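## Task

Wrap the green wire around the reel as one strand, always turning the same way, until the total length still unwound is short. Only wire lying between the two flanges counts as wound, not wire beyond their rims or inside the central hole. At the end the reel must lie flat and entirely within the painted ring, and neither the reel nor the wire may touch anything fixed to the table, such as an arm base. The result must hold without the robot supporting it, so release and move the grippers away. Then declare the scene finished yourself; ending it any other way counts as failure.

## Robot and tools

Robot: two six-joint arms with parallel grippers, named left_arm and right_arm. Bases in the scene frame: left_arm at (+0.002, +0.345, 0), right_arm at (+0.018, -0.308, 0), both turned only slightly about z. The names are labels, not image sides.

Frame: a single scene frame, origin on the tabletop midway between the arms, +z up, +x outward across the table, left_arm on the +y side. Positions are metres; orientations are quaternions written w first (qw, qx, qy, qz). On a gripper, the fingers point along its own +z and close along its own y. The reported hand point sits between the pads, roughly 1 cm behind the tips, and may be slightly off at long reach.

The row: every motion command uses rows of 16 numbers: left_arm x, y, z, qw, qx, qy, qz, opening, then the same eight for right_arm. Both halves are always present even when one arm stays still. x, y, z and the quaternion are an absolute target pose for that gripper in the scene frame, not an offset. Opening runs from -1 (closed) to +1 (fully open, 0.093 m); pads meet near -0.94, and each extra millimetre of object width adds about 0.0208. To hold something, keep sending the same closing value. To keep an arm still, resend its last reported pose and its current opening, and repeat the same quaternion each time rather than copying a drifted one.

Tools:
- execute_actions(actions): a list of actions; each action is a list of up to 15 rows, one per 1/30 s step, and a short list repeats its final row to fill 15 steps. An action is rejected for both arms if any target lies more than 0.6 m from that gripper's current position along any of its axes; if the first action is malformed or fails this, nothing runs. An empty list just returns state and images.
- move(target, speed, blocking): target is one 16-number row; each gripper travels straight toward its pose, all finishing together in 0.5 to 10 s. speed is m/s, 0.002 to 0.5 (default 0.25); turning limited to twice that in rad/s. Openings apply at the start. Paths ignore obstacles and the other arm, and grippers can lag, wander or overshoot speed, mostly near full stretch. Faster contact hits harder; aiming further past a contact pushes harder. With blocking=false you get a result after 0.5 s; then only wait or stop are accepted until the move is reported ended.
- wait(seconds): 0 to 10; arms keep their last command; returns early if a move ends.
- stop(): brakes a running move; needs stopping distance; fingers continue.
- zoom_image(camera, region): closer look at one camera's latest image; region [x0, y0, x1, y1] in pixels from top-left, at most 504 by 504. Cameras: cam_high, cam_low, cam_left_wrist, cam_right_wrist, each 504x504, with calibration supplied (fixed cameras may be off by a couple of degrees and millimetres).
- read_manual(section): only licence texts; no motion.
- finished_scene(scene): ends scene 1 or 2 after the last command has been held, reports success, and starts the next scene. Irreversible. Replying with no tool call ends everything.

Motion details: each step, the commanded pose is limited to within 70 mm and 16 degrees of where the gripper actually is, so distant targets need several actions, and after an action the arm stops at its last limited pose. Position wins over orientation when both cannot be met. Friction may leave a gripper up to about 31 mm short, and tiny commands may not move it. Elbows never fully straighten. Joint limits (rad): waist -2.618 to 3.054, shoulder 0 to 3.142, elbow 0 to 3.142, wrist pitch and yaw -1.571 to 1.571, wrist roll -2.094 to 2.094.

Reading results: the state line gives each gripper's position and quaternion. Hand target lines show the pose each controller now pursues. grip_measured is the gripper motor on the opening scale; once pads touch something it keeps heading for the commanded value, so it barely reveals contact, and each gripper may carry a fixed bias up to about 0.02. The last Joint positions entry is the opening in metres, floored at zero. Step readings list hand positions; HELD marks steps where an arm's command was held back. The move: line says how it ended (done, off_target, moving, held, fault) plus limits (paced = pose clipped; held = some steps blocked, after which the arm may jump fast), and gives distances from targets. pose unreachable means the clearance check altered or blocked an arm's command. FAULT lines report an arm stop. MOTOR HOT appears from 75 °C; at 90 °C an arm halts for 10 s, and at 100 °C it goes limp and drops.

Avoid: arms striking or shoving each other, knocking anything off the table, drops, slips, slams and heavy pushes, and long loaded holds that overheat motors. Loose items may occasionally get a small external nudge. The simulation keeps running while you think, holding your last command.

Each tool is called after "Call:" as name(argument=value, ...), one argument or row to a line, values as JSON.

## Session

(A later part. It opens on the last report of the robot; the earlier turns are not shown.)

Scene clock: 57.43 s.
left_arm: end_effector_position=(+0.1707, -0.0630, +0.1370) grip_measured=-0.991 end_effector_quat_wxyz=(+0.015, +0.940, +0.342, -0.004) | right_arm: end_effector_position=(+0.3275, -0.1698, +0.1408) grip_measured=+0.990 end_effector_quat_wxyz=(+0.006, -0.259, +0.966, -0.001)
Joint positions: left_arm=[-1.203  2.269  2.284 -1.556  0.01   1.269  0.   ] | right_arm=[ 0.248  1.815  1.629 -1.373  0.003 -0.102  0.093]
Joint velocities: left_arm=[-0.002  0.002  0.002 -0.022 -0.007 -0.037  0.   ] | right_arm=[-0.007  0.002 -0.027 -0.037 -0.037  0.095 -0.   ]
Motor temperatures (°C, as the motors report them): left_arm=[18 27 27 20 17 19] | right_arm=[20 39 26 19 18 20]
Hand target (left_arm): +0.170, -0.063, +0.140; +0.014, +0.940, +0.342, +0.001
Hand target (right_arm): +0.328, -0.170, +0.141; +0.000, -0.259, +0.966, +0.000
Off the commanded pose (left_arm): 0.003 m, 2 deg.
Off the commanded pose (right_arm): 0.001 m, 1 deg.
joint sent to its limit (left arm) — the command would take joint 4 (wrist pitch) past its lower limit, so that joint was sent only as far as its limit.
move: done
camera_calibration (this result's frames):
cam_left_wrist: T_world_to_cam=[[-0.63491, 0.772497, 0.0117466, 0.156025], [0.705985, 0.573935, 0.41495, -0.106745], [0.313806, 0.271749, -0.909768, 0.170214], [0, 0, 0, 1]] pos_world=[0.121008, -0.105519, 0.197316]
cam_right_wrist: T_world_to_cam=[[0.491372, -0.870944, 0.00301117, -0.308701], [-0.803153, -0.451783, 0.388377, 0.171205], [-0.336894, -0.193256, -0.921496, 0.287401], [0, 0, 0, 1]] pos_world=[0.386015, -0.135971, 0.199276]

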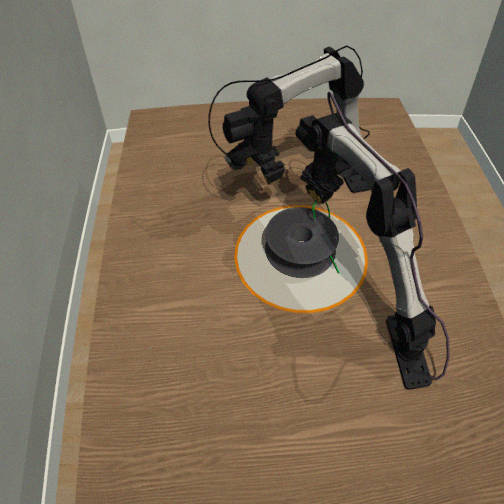

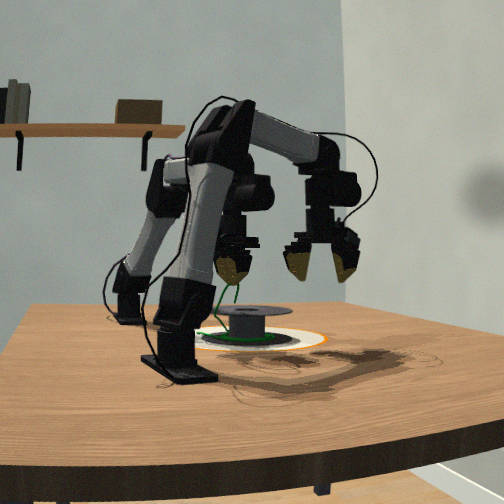

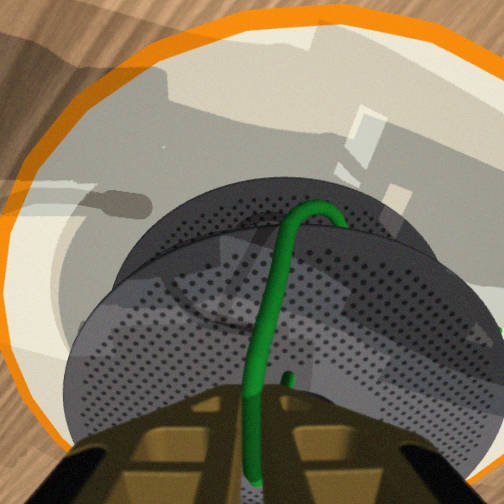

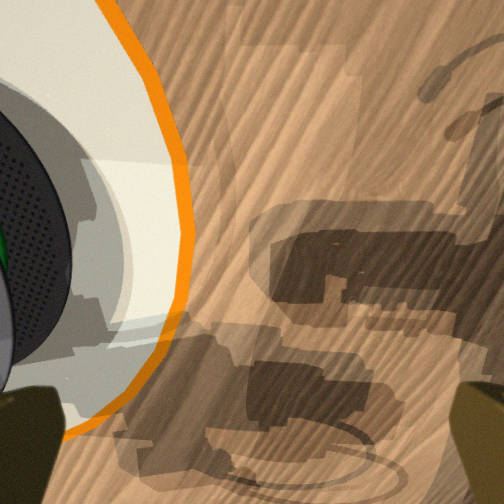

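Call:
move(
  target=[0.10,-0.10,0.12,0,0.9397,0.342,0,-1,0.328,-0.170,0.141,0,-0.259,0.966,0,1],
  speed=0.08,
)

Scene clock: 62.63 s.
left_arm: end_effector_position=(+0.1004, -0.0964, +0.1211) grip_measured=-0.991 end_effector_quat_wxyz=(+0.006, +0.940, +0.340, -0.003) | right_arm: end_effector_position=(+0.3274, -0.1699, +0.1408) grip_measured=+0.990 end_effector_quat_wxyz=(+0.006, -0.259, +0.966, -0.001)
Joint positions: left_arm=[-1.377  2.342  2.345 -1.561  0.005  1.097  0.   ] | right_arm=[ 0.248  1.815  1.629 -1.373  0.003 -0.102  0.093]
Joint velocities: left_arm=[-0.017 -0.007  0.002  0.022 -0.037 -0.051  0.   ] | right_arm=[ 0.002 -0.002 -0.002  0.051 -0.066 -0.037 -0.001]
Motor temperatures (°C, as the motors report them): left_arm=[18 29 27 20 16 19] | right_arm=[20 39 26 19 18 20]
Hand target (left_arm): +0.100, -0.098, +0.120; +0.005, +0.940, +0.342, -0.000
Hand target (right_arm): +0.328, -0.170, +0.141; +0.000, -0.259, +0.966, +0.000
Off the commanded pose (left_arm): 0.004 m, 1 deg.
Off the commanded pose (right_arm): 0.001 m, 1 deg.
joint sent to its limit (left arm) — the command would take joint 4 (wrist pitch) past its lower limit, so that joint was sent only as far as its limit.
move: done
camera_calibration (this result's frames):
cam_left_wrist: T_world_to_cam=[[-0.632206, 0.774265, 0.0287902, 0.135194], [0.709893, 0.563956, 0.421908, -0.0335463], [0.310432, 0.287171, -0.906181, 0.188297], [0, 0, 0, 1]] pos_world=[0.0508311, -0.139831, 0.180893]
cam_right_wrist: T_world_to_cam=[[0.491373, -0.870944, 0.00297616, -0.308687], [-0.803018, -0.451722, 0.388727, 0.171038], [-0.337215, -0.1934, -0.921348, 0.287424], [0, 0, 0, 1]] pos_world=[0.385951, -0.136, 0.199249]

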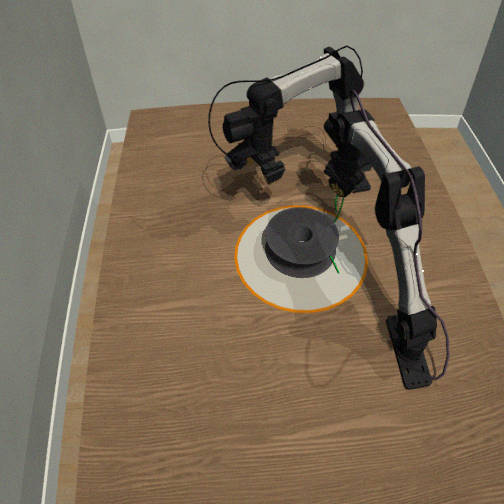

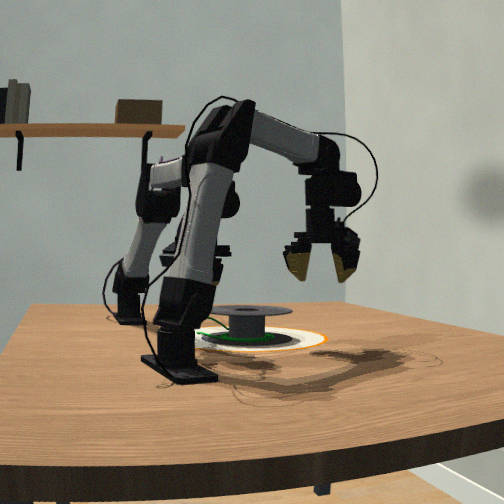

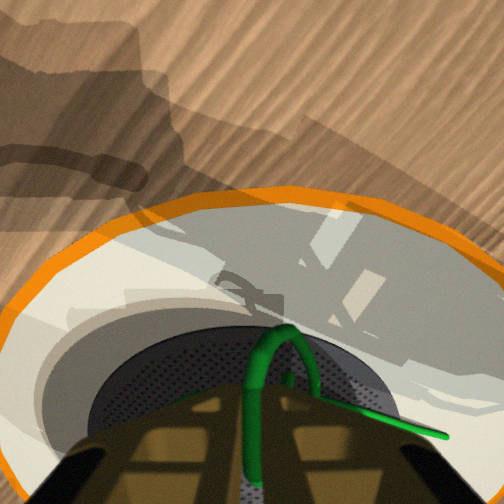

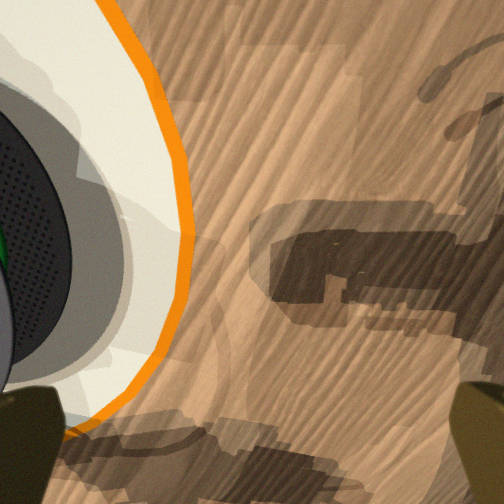

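Call:
move(
  target=[0.085,-0.085,0.10,0,0.5,0.866,0,-1,0.328,-0.170,0.141,0,-0.259,0.966,0,1],
  speed=0.15,
)

Call:
move(
  target=[0.075,-0.085,0.07,0,-0.1736,0.9848,0,-1,0.328,-0.170,0.141,0,-0.259,0.966,0,1],
  speed=0.15,
)

Scene clock: 70.60 s.
left_arm: end_effector_position=(+0.0891, -0.0806, +0.0904) grip_measured=-0.991 end_effector_quat_wxyz=(-0.015, +0.498, +0.867, +0.014) | right_arm: end_effector_position=(+0.3274, -0.1699, +0.1408) grip_measured=+0.990 end_effector_quat_wxyz=(+0.006, -0.259, +0.966, -0.001)
Joint positions: left_arm=[-1.395  2.283  2.119 -1.448  0.004 -0.325  0.   ] | right_arm=[ 0.248  1.815  1.629 -1.373  0.003 -0.102  0.093]
Joint velocities: left_arm=[-0.002  0.002 -0.012  0.081  0.037 -0.037  0.   ] | right_arm=[-0.007 -0.002 -0.007 -0.022 -0.022  0.007 -0.   ]
Motor temperatures (°C, as the motors report them): left_arm=[18 32 27 20 16 19] | right_arm=[20 39 26 19 18 20]
Hand target (left_arm): +0.085, -0.084, +0.100; -0.001, +0.500, +0.866, +0.000
Hand target (right_arm): +0.328, -0.170, +0.141; +0.000, -0.259, +0.966, +0.000
Off the commanded pose (left_arm): 0.011 m, 2 deg.
Off the commanded pose (right_arm): 0.001 m, 1 deg.
move: off_target (left_arm)
camera_calibration (this result's frames):
cam_left_wrist: T_world_to_cam=[[-0.867118, -0.497272, 0.0287661, 0.0351803], [-0.428265, 0.773787, 0.466737, 0.0927945], [-0.254354, 0.392396, -0.883928, 0.216277], [0, 0, 0, 1]] pos_world=[0.125257, -0.139175, 0.146851]
cam_right_wrist: T_world_to_cam=[[0.491373, -0.870944, 0.00297616, -0.308687], [-0.803018, -0.451722, 0.388727, 0.171038], [-0.337215, -0.1934, -0.921348, 0.287424], [0, 0, 0, 1]] pos_world=[0.385951, -0.136, 0.199249]

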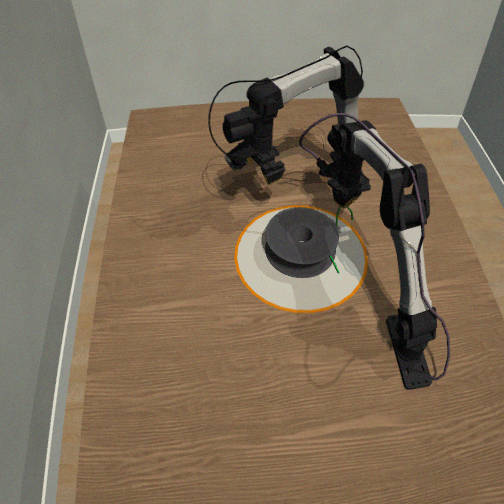

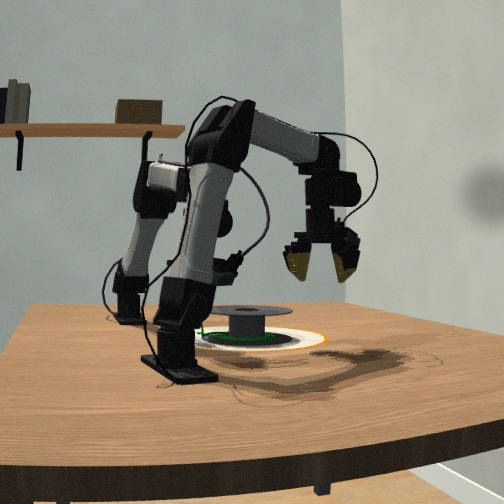

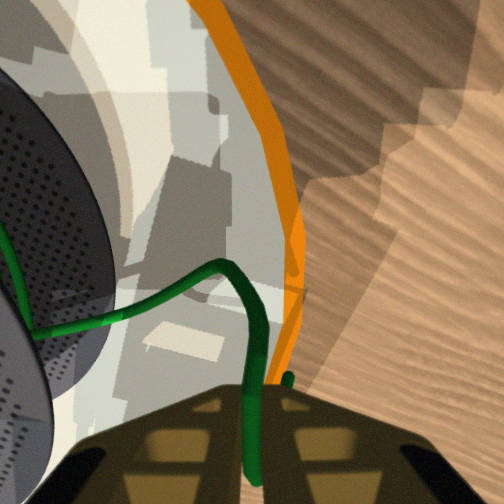

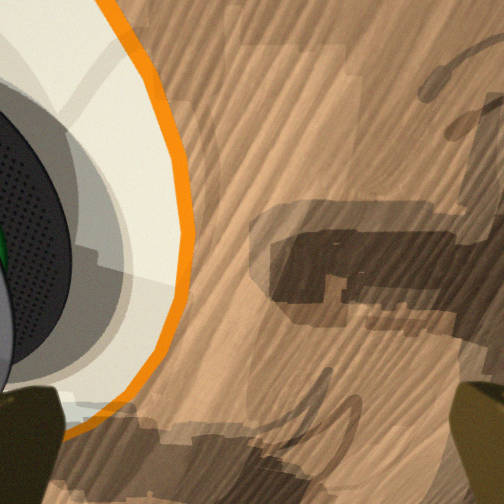

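Scene clock: 75.70 s.
left_arm: end_effector_position=(+0.0778, -0.0820, +0.0620) grip_measured=-0.991 end_effector_quat_wxyz=(-0.002, -0.174, +0.985, +0.017) | right_arm: end_effector_position=(+0.3274, -0.1699, +0.1408) grip_measured=+0.990 end_effector_quat_wxyz=(+0.006, -0.259, +0.966, -0.001)
Joint positions: left_arm=[-1.421  2.267  1.98  -1.317  0.004 -1.743  0.   ] | right_arm=[ 0.248  1.815  1.629 -1.373  0.003 -0.102  0.093]
Joint velocities: left_arm=[ 0.007 -0.022 -0.017 -0.022  0.022 -0.081  0.   ] | right_arm=[-0.002  0.007  0.022  0.022  0.022 -0.066  0.001]
Motor temperatures (°C, as the motors report them): left_arm=[18 34 27 20 16 19] | right_arm=[20 39 26 19 18 20]
Hand target (left_arm): +0.075, -0.085, +0.070; -0.000, -0.173, +0.985, +0.001
Hand target (right_arm): +0.328, -0.170, +0.141; +0.000, -0.259, +0.966, +0.000
Off the commanded pose (left_arm): 0.009 m, 2 deg.
Off the commanded pose (right_arm): 0.001 m, 1 deg.
move: done
camera_calibration (this result's frames):
cam_left_wrist: T_world_to_cam=[[0.333621, -0.942699, 0.00402073, -0.102875], [-0.851691, -0.299579, 0.429972, 0.0494572], [-0.404129, -0.146872, -0.902833, 0.157372], [0, 0, 0, 1]] pos_world=[0.140042, -0.05905, 0.121229]
cam_right_wrist: T_world_to_cam=[[0.491373, -0.870944, 0.00297616, -0.308687], [-0.803018, -0.451722, 0.388727, 0.171038], [-0.337215, -0.1934, -0.921348, 0.287424], [0, 0, 0, 1]] pos_world=[0.385951, -0.136, 0.199249]

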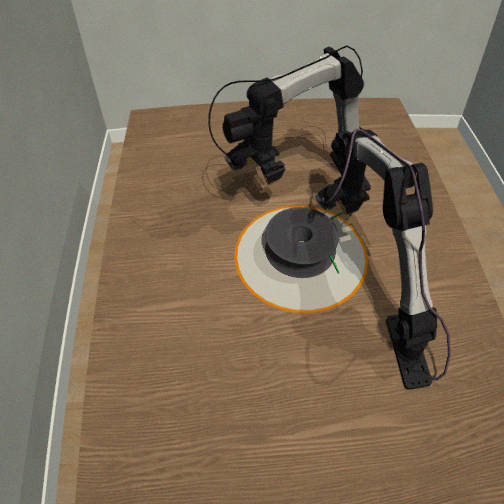

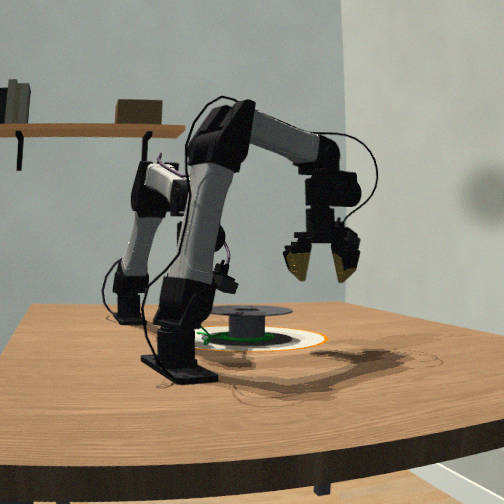

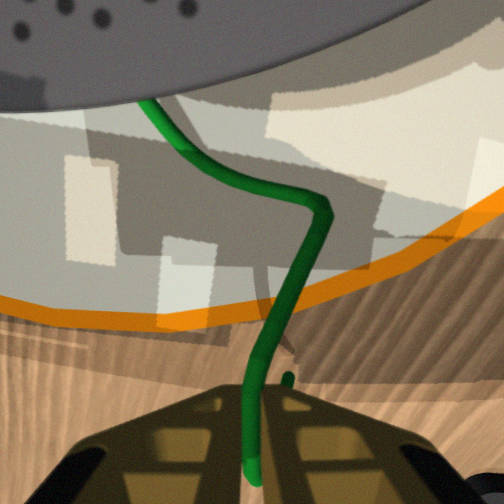

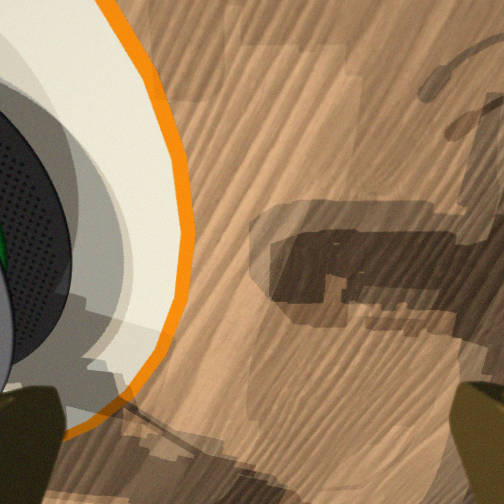

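Call:
move(
  target=[0.075,-0.085,0.07,0,-0.1736,0.9848,0,-1,0.2846,0.0315,0.115,0,-0.866,0.5,0,1],
  speed=0.25,
)

Scene clock: 80.77 s.
left_arm: end_effector_position=(+0.0778, -0.0821, +0.0620) grip_measured=-0.991 end_effector_quat_wxyz=(-0.002, -0.175, +0.984, +0.016) | right_arm: end_effector_position=(+0.2953, -0.0155, +0.1225) grip_measured=+0.990 end_effector_quat_wxyz=(-0.012, +0.752, -0.659, +0.002)
Joint positions: left_arm=[-1.421  2.267  1.98  -1.316  0.004 -1.746  0.   ] | right_arm=[ 0.64   2.067  1.902 -1.383  0.003 -0.889  0.093]
Joint velocities: left_arm=[-0.007 -0.017 -0.002  0.051 -0.007  0.007  0.   ] | right_arm=[ 0.002  0.007  0.002  0.022 -0.037 -0.022 -0.   ]
Motor temperatures (°C, as the motors report them): left_arm=[18 36 27 20 16 19] | right_arm=[20 39 26 19 18 20]
Hand target (left_arm): +0.075, -0.085, +0.070; -0.000, -0.173, +0.985, +0.000
Hand target (right_arm): +0.296, -0.017, +0.122; -0.010, +0.751, -0.661, +0.002
Off the commanded pose (left_arm): 0.009 m, 2 deg.
Off the commanded pose (right_arm): 0.049 m, 22 deg; orientation clipped at the last step of the last action.
move: held (right_arm); limits=paced,held; held on 27 of 104 steps (right_arm), including the last (right_arm)
pose unreachable (right arm): on one or more control steps of this call, first in action 0 (counted from 0), this arm could not follow its commanded pose, so it was not sent that pose on those steps. On the call's last step it was still not sent that pose. It may still have moved: this result reports where it is.
cause: the commanded pose would bring a part of the arm too close to another arm (this arm's upper arm (the part past joint 2) and the other arm's wrist (the part past joint 4)).
camera_calibration (this result's frames):
cam_left_wrist: T_world_to_cam=[[0.336494, -0.941674, 0.004777, -0.103243], [-0.850872, -0.301866, 0.429992, 0.0491802], [-0.40347, -0.148754, -0.90282, 0.157146], [0, 0, 0, 1]] pos_world=[0.13999, -0.0589994, 0.12122]
cam_right_wrist: T_world_to_cam=[[0.992407, 0.121572, 0.0186953, -0.29294], [0.104926, -0.916051, 0.387093, -0.0530115], [0.0641856, -0.382192, -0.921851, 0.168158], [0, 0, 0, 1]] pos_world=[0.285485, 0.051321, 0.181014]

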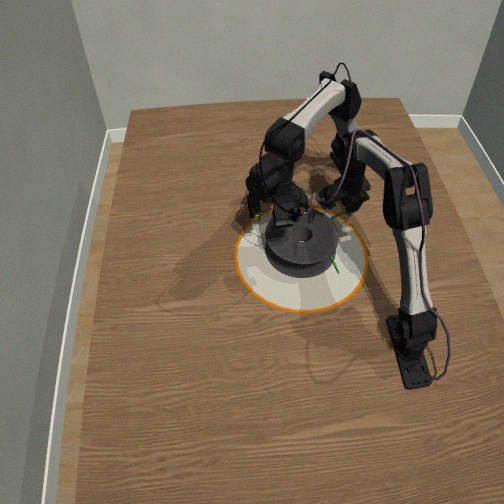

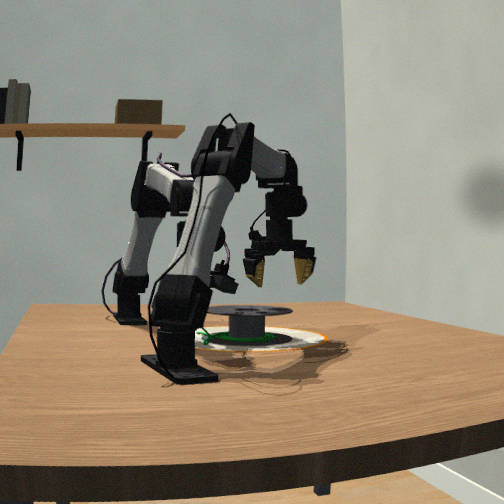

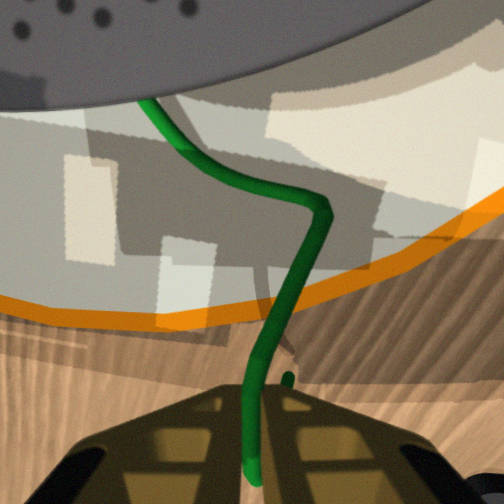

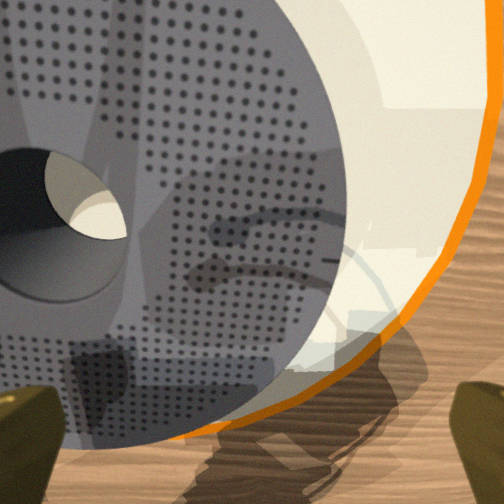

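Call:
move(
  target=[0.07,-0.02,0.065,0,-0.1736,0.9848,0,-1,0.293,0.0,0.115,0,-0.7071,0.7071,0,1],
  speed=0.12,
)

Scene clock: 82.63 s.
left_arm: end_effector_position=(+0.0665, -0.0188, +0.0595) grip_measured=-0.991 end_effector_quat_wxyz=(-0.002, -0.171, +0.985, +0.014) | right_arm: end_effector_position=(+0.2954, -0.0036, +0.1176) grip_measured=+0.990 end_effector_quat_wxyz=(+0.008, -0.706, +0.708, -0.001)
Joint positions: left_arm=[-1.421  1.998  1.55  -1.152  0.004 -1.738  0.   ] | right_arm=[ 0.66   2.114  1.955 -1.396  0.003 -0.735  0.093]
Joint velocities: left_arm=[-0.007 -0.007  0.007 -0.007 -0.022 -0.095  0.   ] | right_arm=[-0.007 -0.002 -0.017 -0.022 -0.007 -0.007  0.001]
Motor temperatures (°C, as the motors report them): left_arm=[18 37 27 20 16 19] | right_arm=[20 39 26 19 18 20]
Hand target (left_arm): +0.071, -0.019, +0.064; +0.000, -0.173, +0.985, +0.000
Hand target (right_arm): +0.293, -0.000, +0.115; -0.000, +0.707, -0.707, +0.000
Off the commanded pose (left_arm): 0.007 m, 2 deg.
Off the commanded pose (right_arm): 0.005 m, 1 deg.
move: done
camera_calibration (this result's frames):
cam_left_wrist: T_world_to_cam=[[0.32894, -0.944315, 0.00815877, -0.0395452], [-0.853415, -0.293555, 0.430708, 0.0600316], [-0.404329, -0.14864, -0.902455, 0.159764], [0, 0, 0, 1]] pos_world=[0.128837, 0.00402672, 0.118646]
cam_right_wrist: T_world_to_cam=[[0.999853, -0.0126937, 0.0115021, -0.296191], [-0.0161732, -0.920793, 0.389716, -0.00474903], [0.00564418, -0.389845, -0.920863, 0.185409], [0, 0, 0, 1]] pos_world=[0.295024, 0.0641483, 0.175994]

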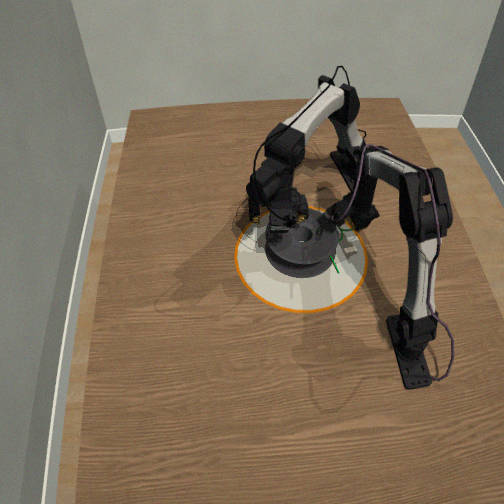

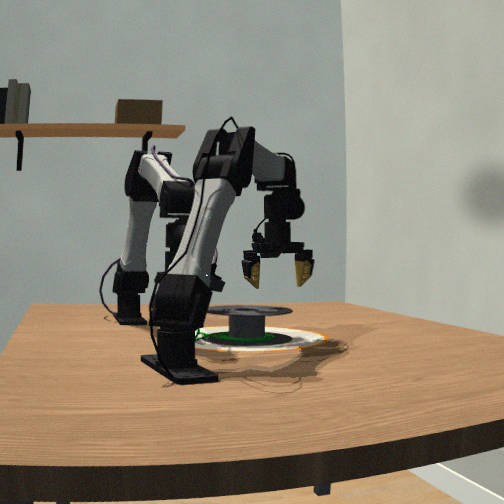

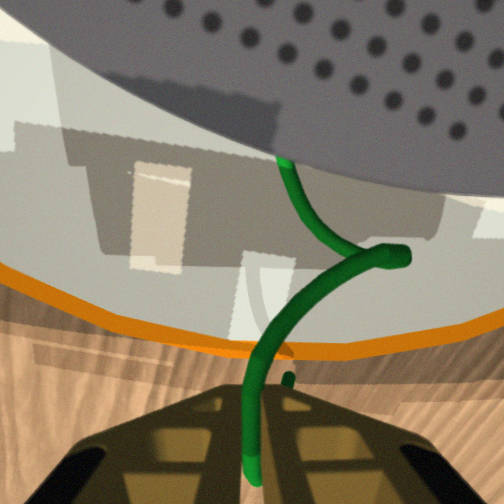

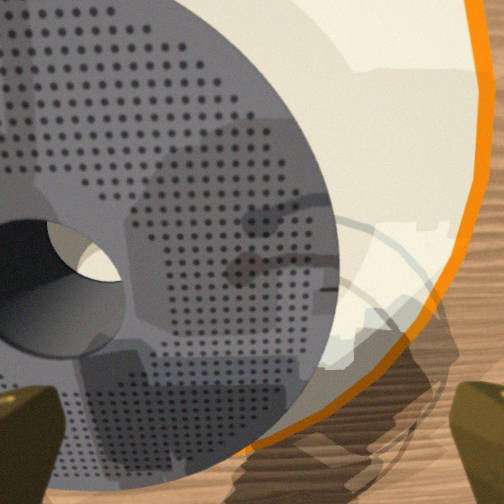

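Call:
move(
  target=[0.07,-0.02,0.065,0,-0.1736,0.9848,0,-1,0.284,0.010,0.105,0,-0.7071,0.7071,0,1],
  speed=0.1,
)

Call:
move(
  target=[0.07,-0.02,0.065,0,-0.1736,0.9848,0,-1,0.284,0.010,0.045,0,-0.7071,0.7071,0,1],
  speed=0.08,
)

Scene clock: 84.23 s.
left_arm: end_effector_position=(+0.0666, -0.0193, +0.0595) grip_measured=-0.991 end_effector_quat_wxyz=(-0.002, -0.171, +0.985, +0.014) | right_arm: end_effector_position=(+0.2856, +0.0067, +0.1176) grip_measured=+0.990 end_effector_quat_wxyz=(+0.010, -0.707, +0.707, -0.001)
Joint positions: left_arm=[-1.421  1.998  1.55  -1.15   0.004 -1.738  0.   ] | right_arm=[ 0.694  2.114  1.955 -1.391  0.003 -0.703  0.093]
Joint velocities: left_arm=[-0.002 -0.012 -0.022 -0.022 -0.007 -0.022  0.   ] | right_arm=[-0.002 -0.017 -0.007  0.066 -0.037  0.037  0.   ]
Motor temperatures (°C, as the motors report them): left_arm=[18 37 27 20 16 19] | right_arm=[20 40 26 19 18 20]
Hand target (left_arm): +0.070, -0.020, +0.065; +0.000, -0.174, +0.985, +0.000
Hand target (right_arm): +0.284, +0.009, +0.105; +0.000, +0.707, -0.707, +0.001
Off the commanded pose (left_arm): 0.007 m, 2 deg.
Off the commanded pose (right_arm): 0.013 m, 1 deg.
move: off_target (right_arm)
camera_calibration (this result's frames):
cam_left_wrist: T_world_to_cam=[[0.328937, -0.944298, 0.0100422, -0.0401129], [-0.853559, -0.292746, 0.430972, 0.0599826], [-0.404026, -0.150334, -0.90231, 0.159656], [0, 0, 0, 1]] pos_world=[0.128898, 0.00368285, 0.118611]
cam_right_wrist: T_world_to_cam=[[0.999846, -0.0100726, 0.0143598, -0.28658], [-0.0148341, -0.922456, 0.385818, 0.00460546], [0.00936012, -0.385972, -0.922463, 0.18858], [0, 0, 0, 1]] pos_world=[0.284839, 0.0741484, 0.176297]

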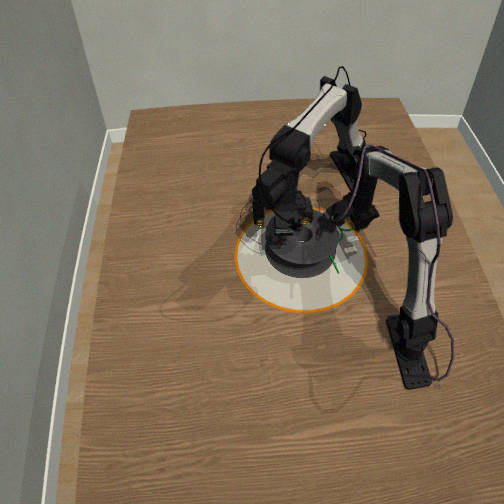

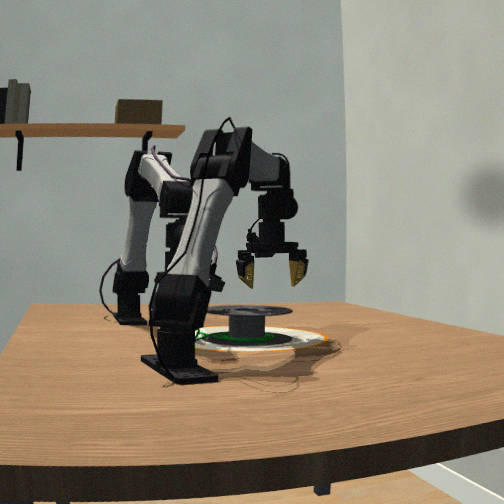

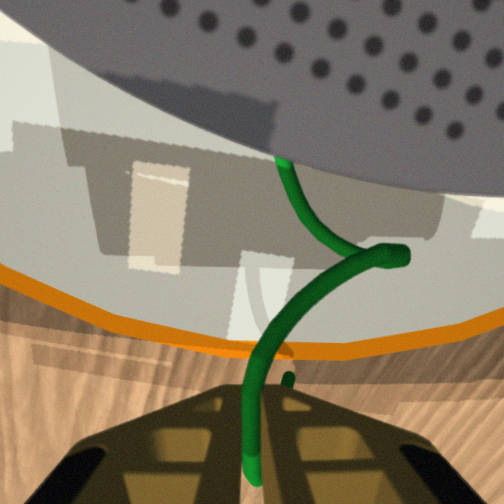

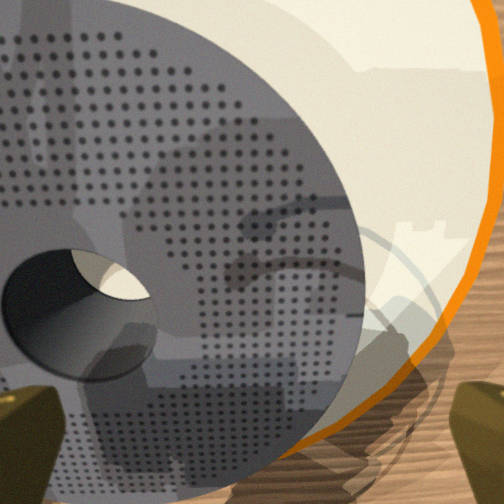

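Scene clock: 85.67 s.
left_arm: end_effector_position=(+0.0666, -0.0193, +0.0595) grip_measured=-0.991 end_effector_quat_wxyz=(-0.002, -0.171, +0.985, +0.014) | right_arm: end_effector_position=(+0.2872, +0.0087, +0.0564) grip_measured=+0.990 end_effector_quat_wxyz=(+0.010, -0.707, +0.708, -0.001)
Joint positions: left_arm=[-1.421  1.998  1.55  -1.15   0.004 -1.738  0.   ] | right_arm=[ 0.694  2.135  1.744 -1.16   0.003 -0.702  0.093]
Joint velocities: left_arm=[-0.017 -0.002 -0.002  0.051  0.022 -0.022  0.   ] | right_arm=[-0.012 -0.012 -0.022  0.022  0.007 -0.022  0.001]
Motor temperatures (°C, as the motors report them): left_arm=[18 37 27 20 16 19] | right_arm=[20 40 26 19 18 20]
Hand target (left_arm): +0.070, -0.020, +0.065; +0.000, -0.174, +0.985, +0.000
Hand target (right_arm): +0.283, +0.009, +0.045; +0.000, +0.707, -0.707, +0.000
Off the commanded pose (left_arm): 0.007 m, 2 deg.
Off the commanded pose (right_arm): 0.012 m, 1 deg.
move: off_target (right_arm)
camera_calibration (this result's frames):
cam_left_wrist: T_world_to_cam=[[0.328937, -0.944298, 0.0100422, -0.0401129], [-0.853559, -0.292746, 0.430972, 0.0599826], [-0.404026, -0.150334, -0.90231, 0.159656], [0, 0, 0, 1]] pos_world=[0.128898, 0.00368285, 0.118611]
cam_right_wrist: T_world_to_cam=[[0.999837, -0.01159, 0.0138525, -0.287313], [-0.016043, -0.922216, 0.386341, 0.0303886], [0.00829734, -0.3865, -0.922252, 0.133163], [0, 0, 0, 1]] pos_world=[0.286649, 0.0761622, 0.115049]

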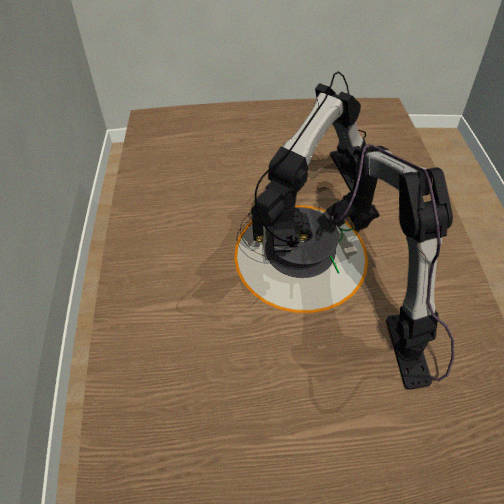

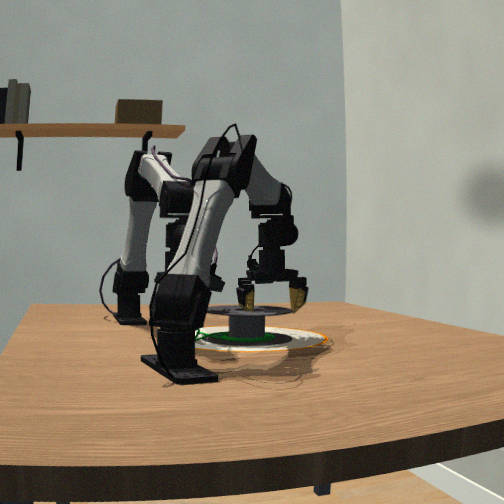

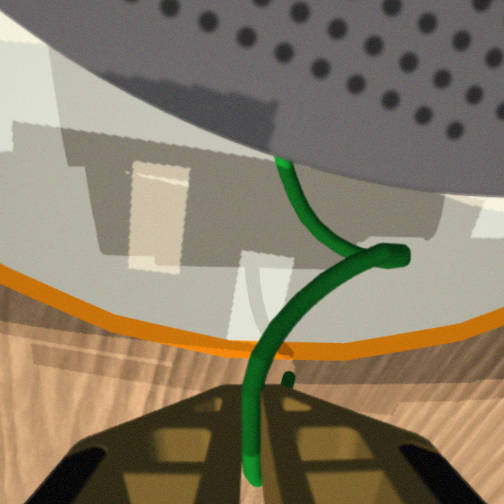

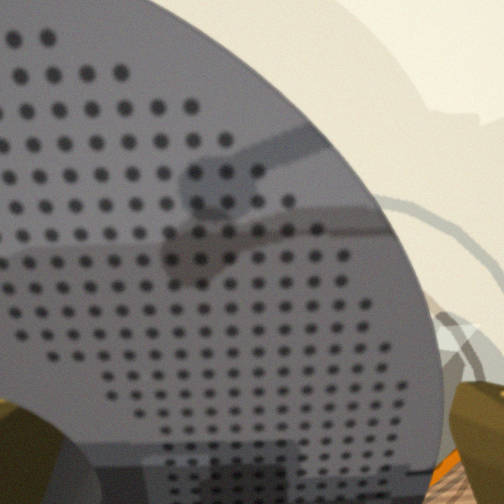

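Call:
move(
  target=[0.07,-0.02,0.065,0,-0.1736,0.9848,0,-1,0.286,0.009,0.048,0,-0.7071,0.7071,0,0.3],
  speed=0.05,
)

Scene clock: 86.63 s.
left_arm: end_effector_position=(+0.0666, -0.0193, +0.0595) grip_measured=-0.991 end_effector_quat_wxyz=(-0.002, -0.171, +0.985, +0.014) | right_arm: end_effector_position=(+0.2871, +0.0086, +0.0564) grip_measured=+0.449 end_effector_quat_wxyz=(+0.010, -0.707, +0.707, -0.001)
Joint positions: left_arm=[-1.421  1.998  1.55  -1.15   0.004 -1.738  0.   ] | right_arm=[ 0.694  2.135  1.744 -1.161  0.003 -0.702  0.067]
Joint velocities: left_arm=[-0.007  0.007 -0.007  0.037  0.007 -0.037  0.   ] | right_arm=[-0.002 -0.017 -0.027  0.037 -0.051 -0.051  0.   ]
Motor temperatures (°C, as the motors report them): left_arm=[18 37 27 20 16 19] | right_arm=[20 40 26 19 18 20]
Hand target (left_arm): +0.070, -0.020, +0.065; +0.000, -0.174, +0.985, +0.000
Hand target (right_arm): +0.286, +0.009, +0.048; -0.000, +0.707, -0.707, -0.000
Off the commanded pose (left_arm): 0.007 m, 2 deg.
Off the commanded pose (right_arm): 0.009 m, 1 deg.
move: done
camera_calibration (this result's frames):
cam_left_wrist: T_world_to_cam=[[0.328937, -0.944298, 0.0100422, -0.0401129], [-0.853559, -0.292746, 0.430972, 0.0599826], [-0.404026, -0.150334, -0.90231, 0.159656], [0, 0, 0, 1]] pos_world=[0.128898, 0.00368285, 0.118611]
cam_right_wrist: T_world_to_cam=[[0.999852, -0.0111967, 0.0130773, -0.287109], [-0.0153832, -0.922091, 0.386668, 0.0300866], [0.00772908, -0.386812, -0.922126, 0.133281], [0, 0, 0, 1]] pos_world=[0.2865, 0.0760824, 0.115023]

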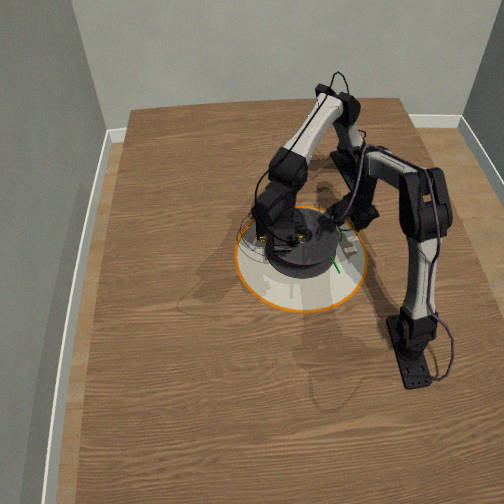

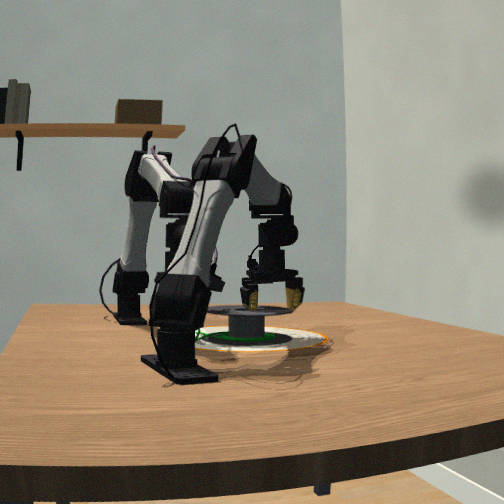

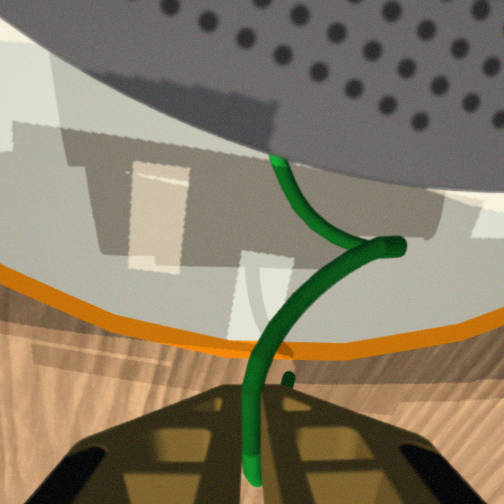

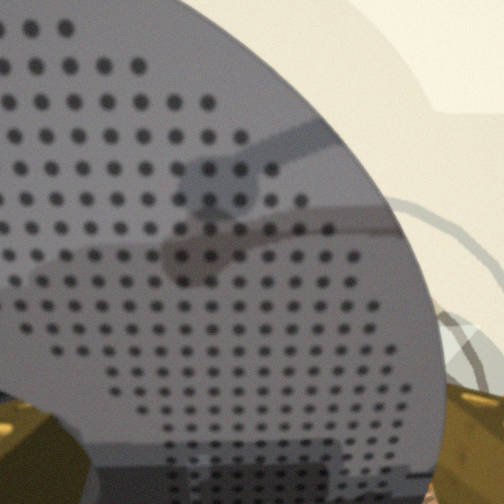

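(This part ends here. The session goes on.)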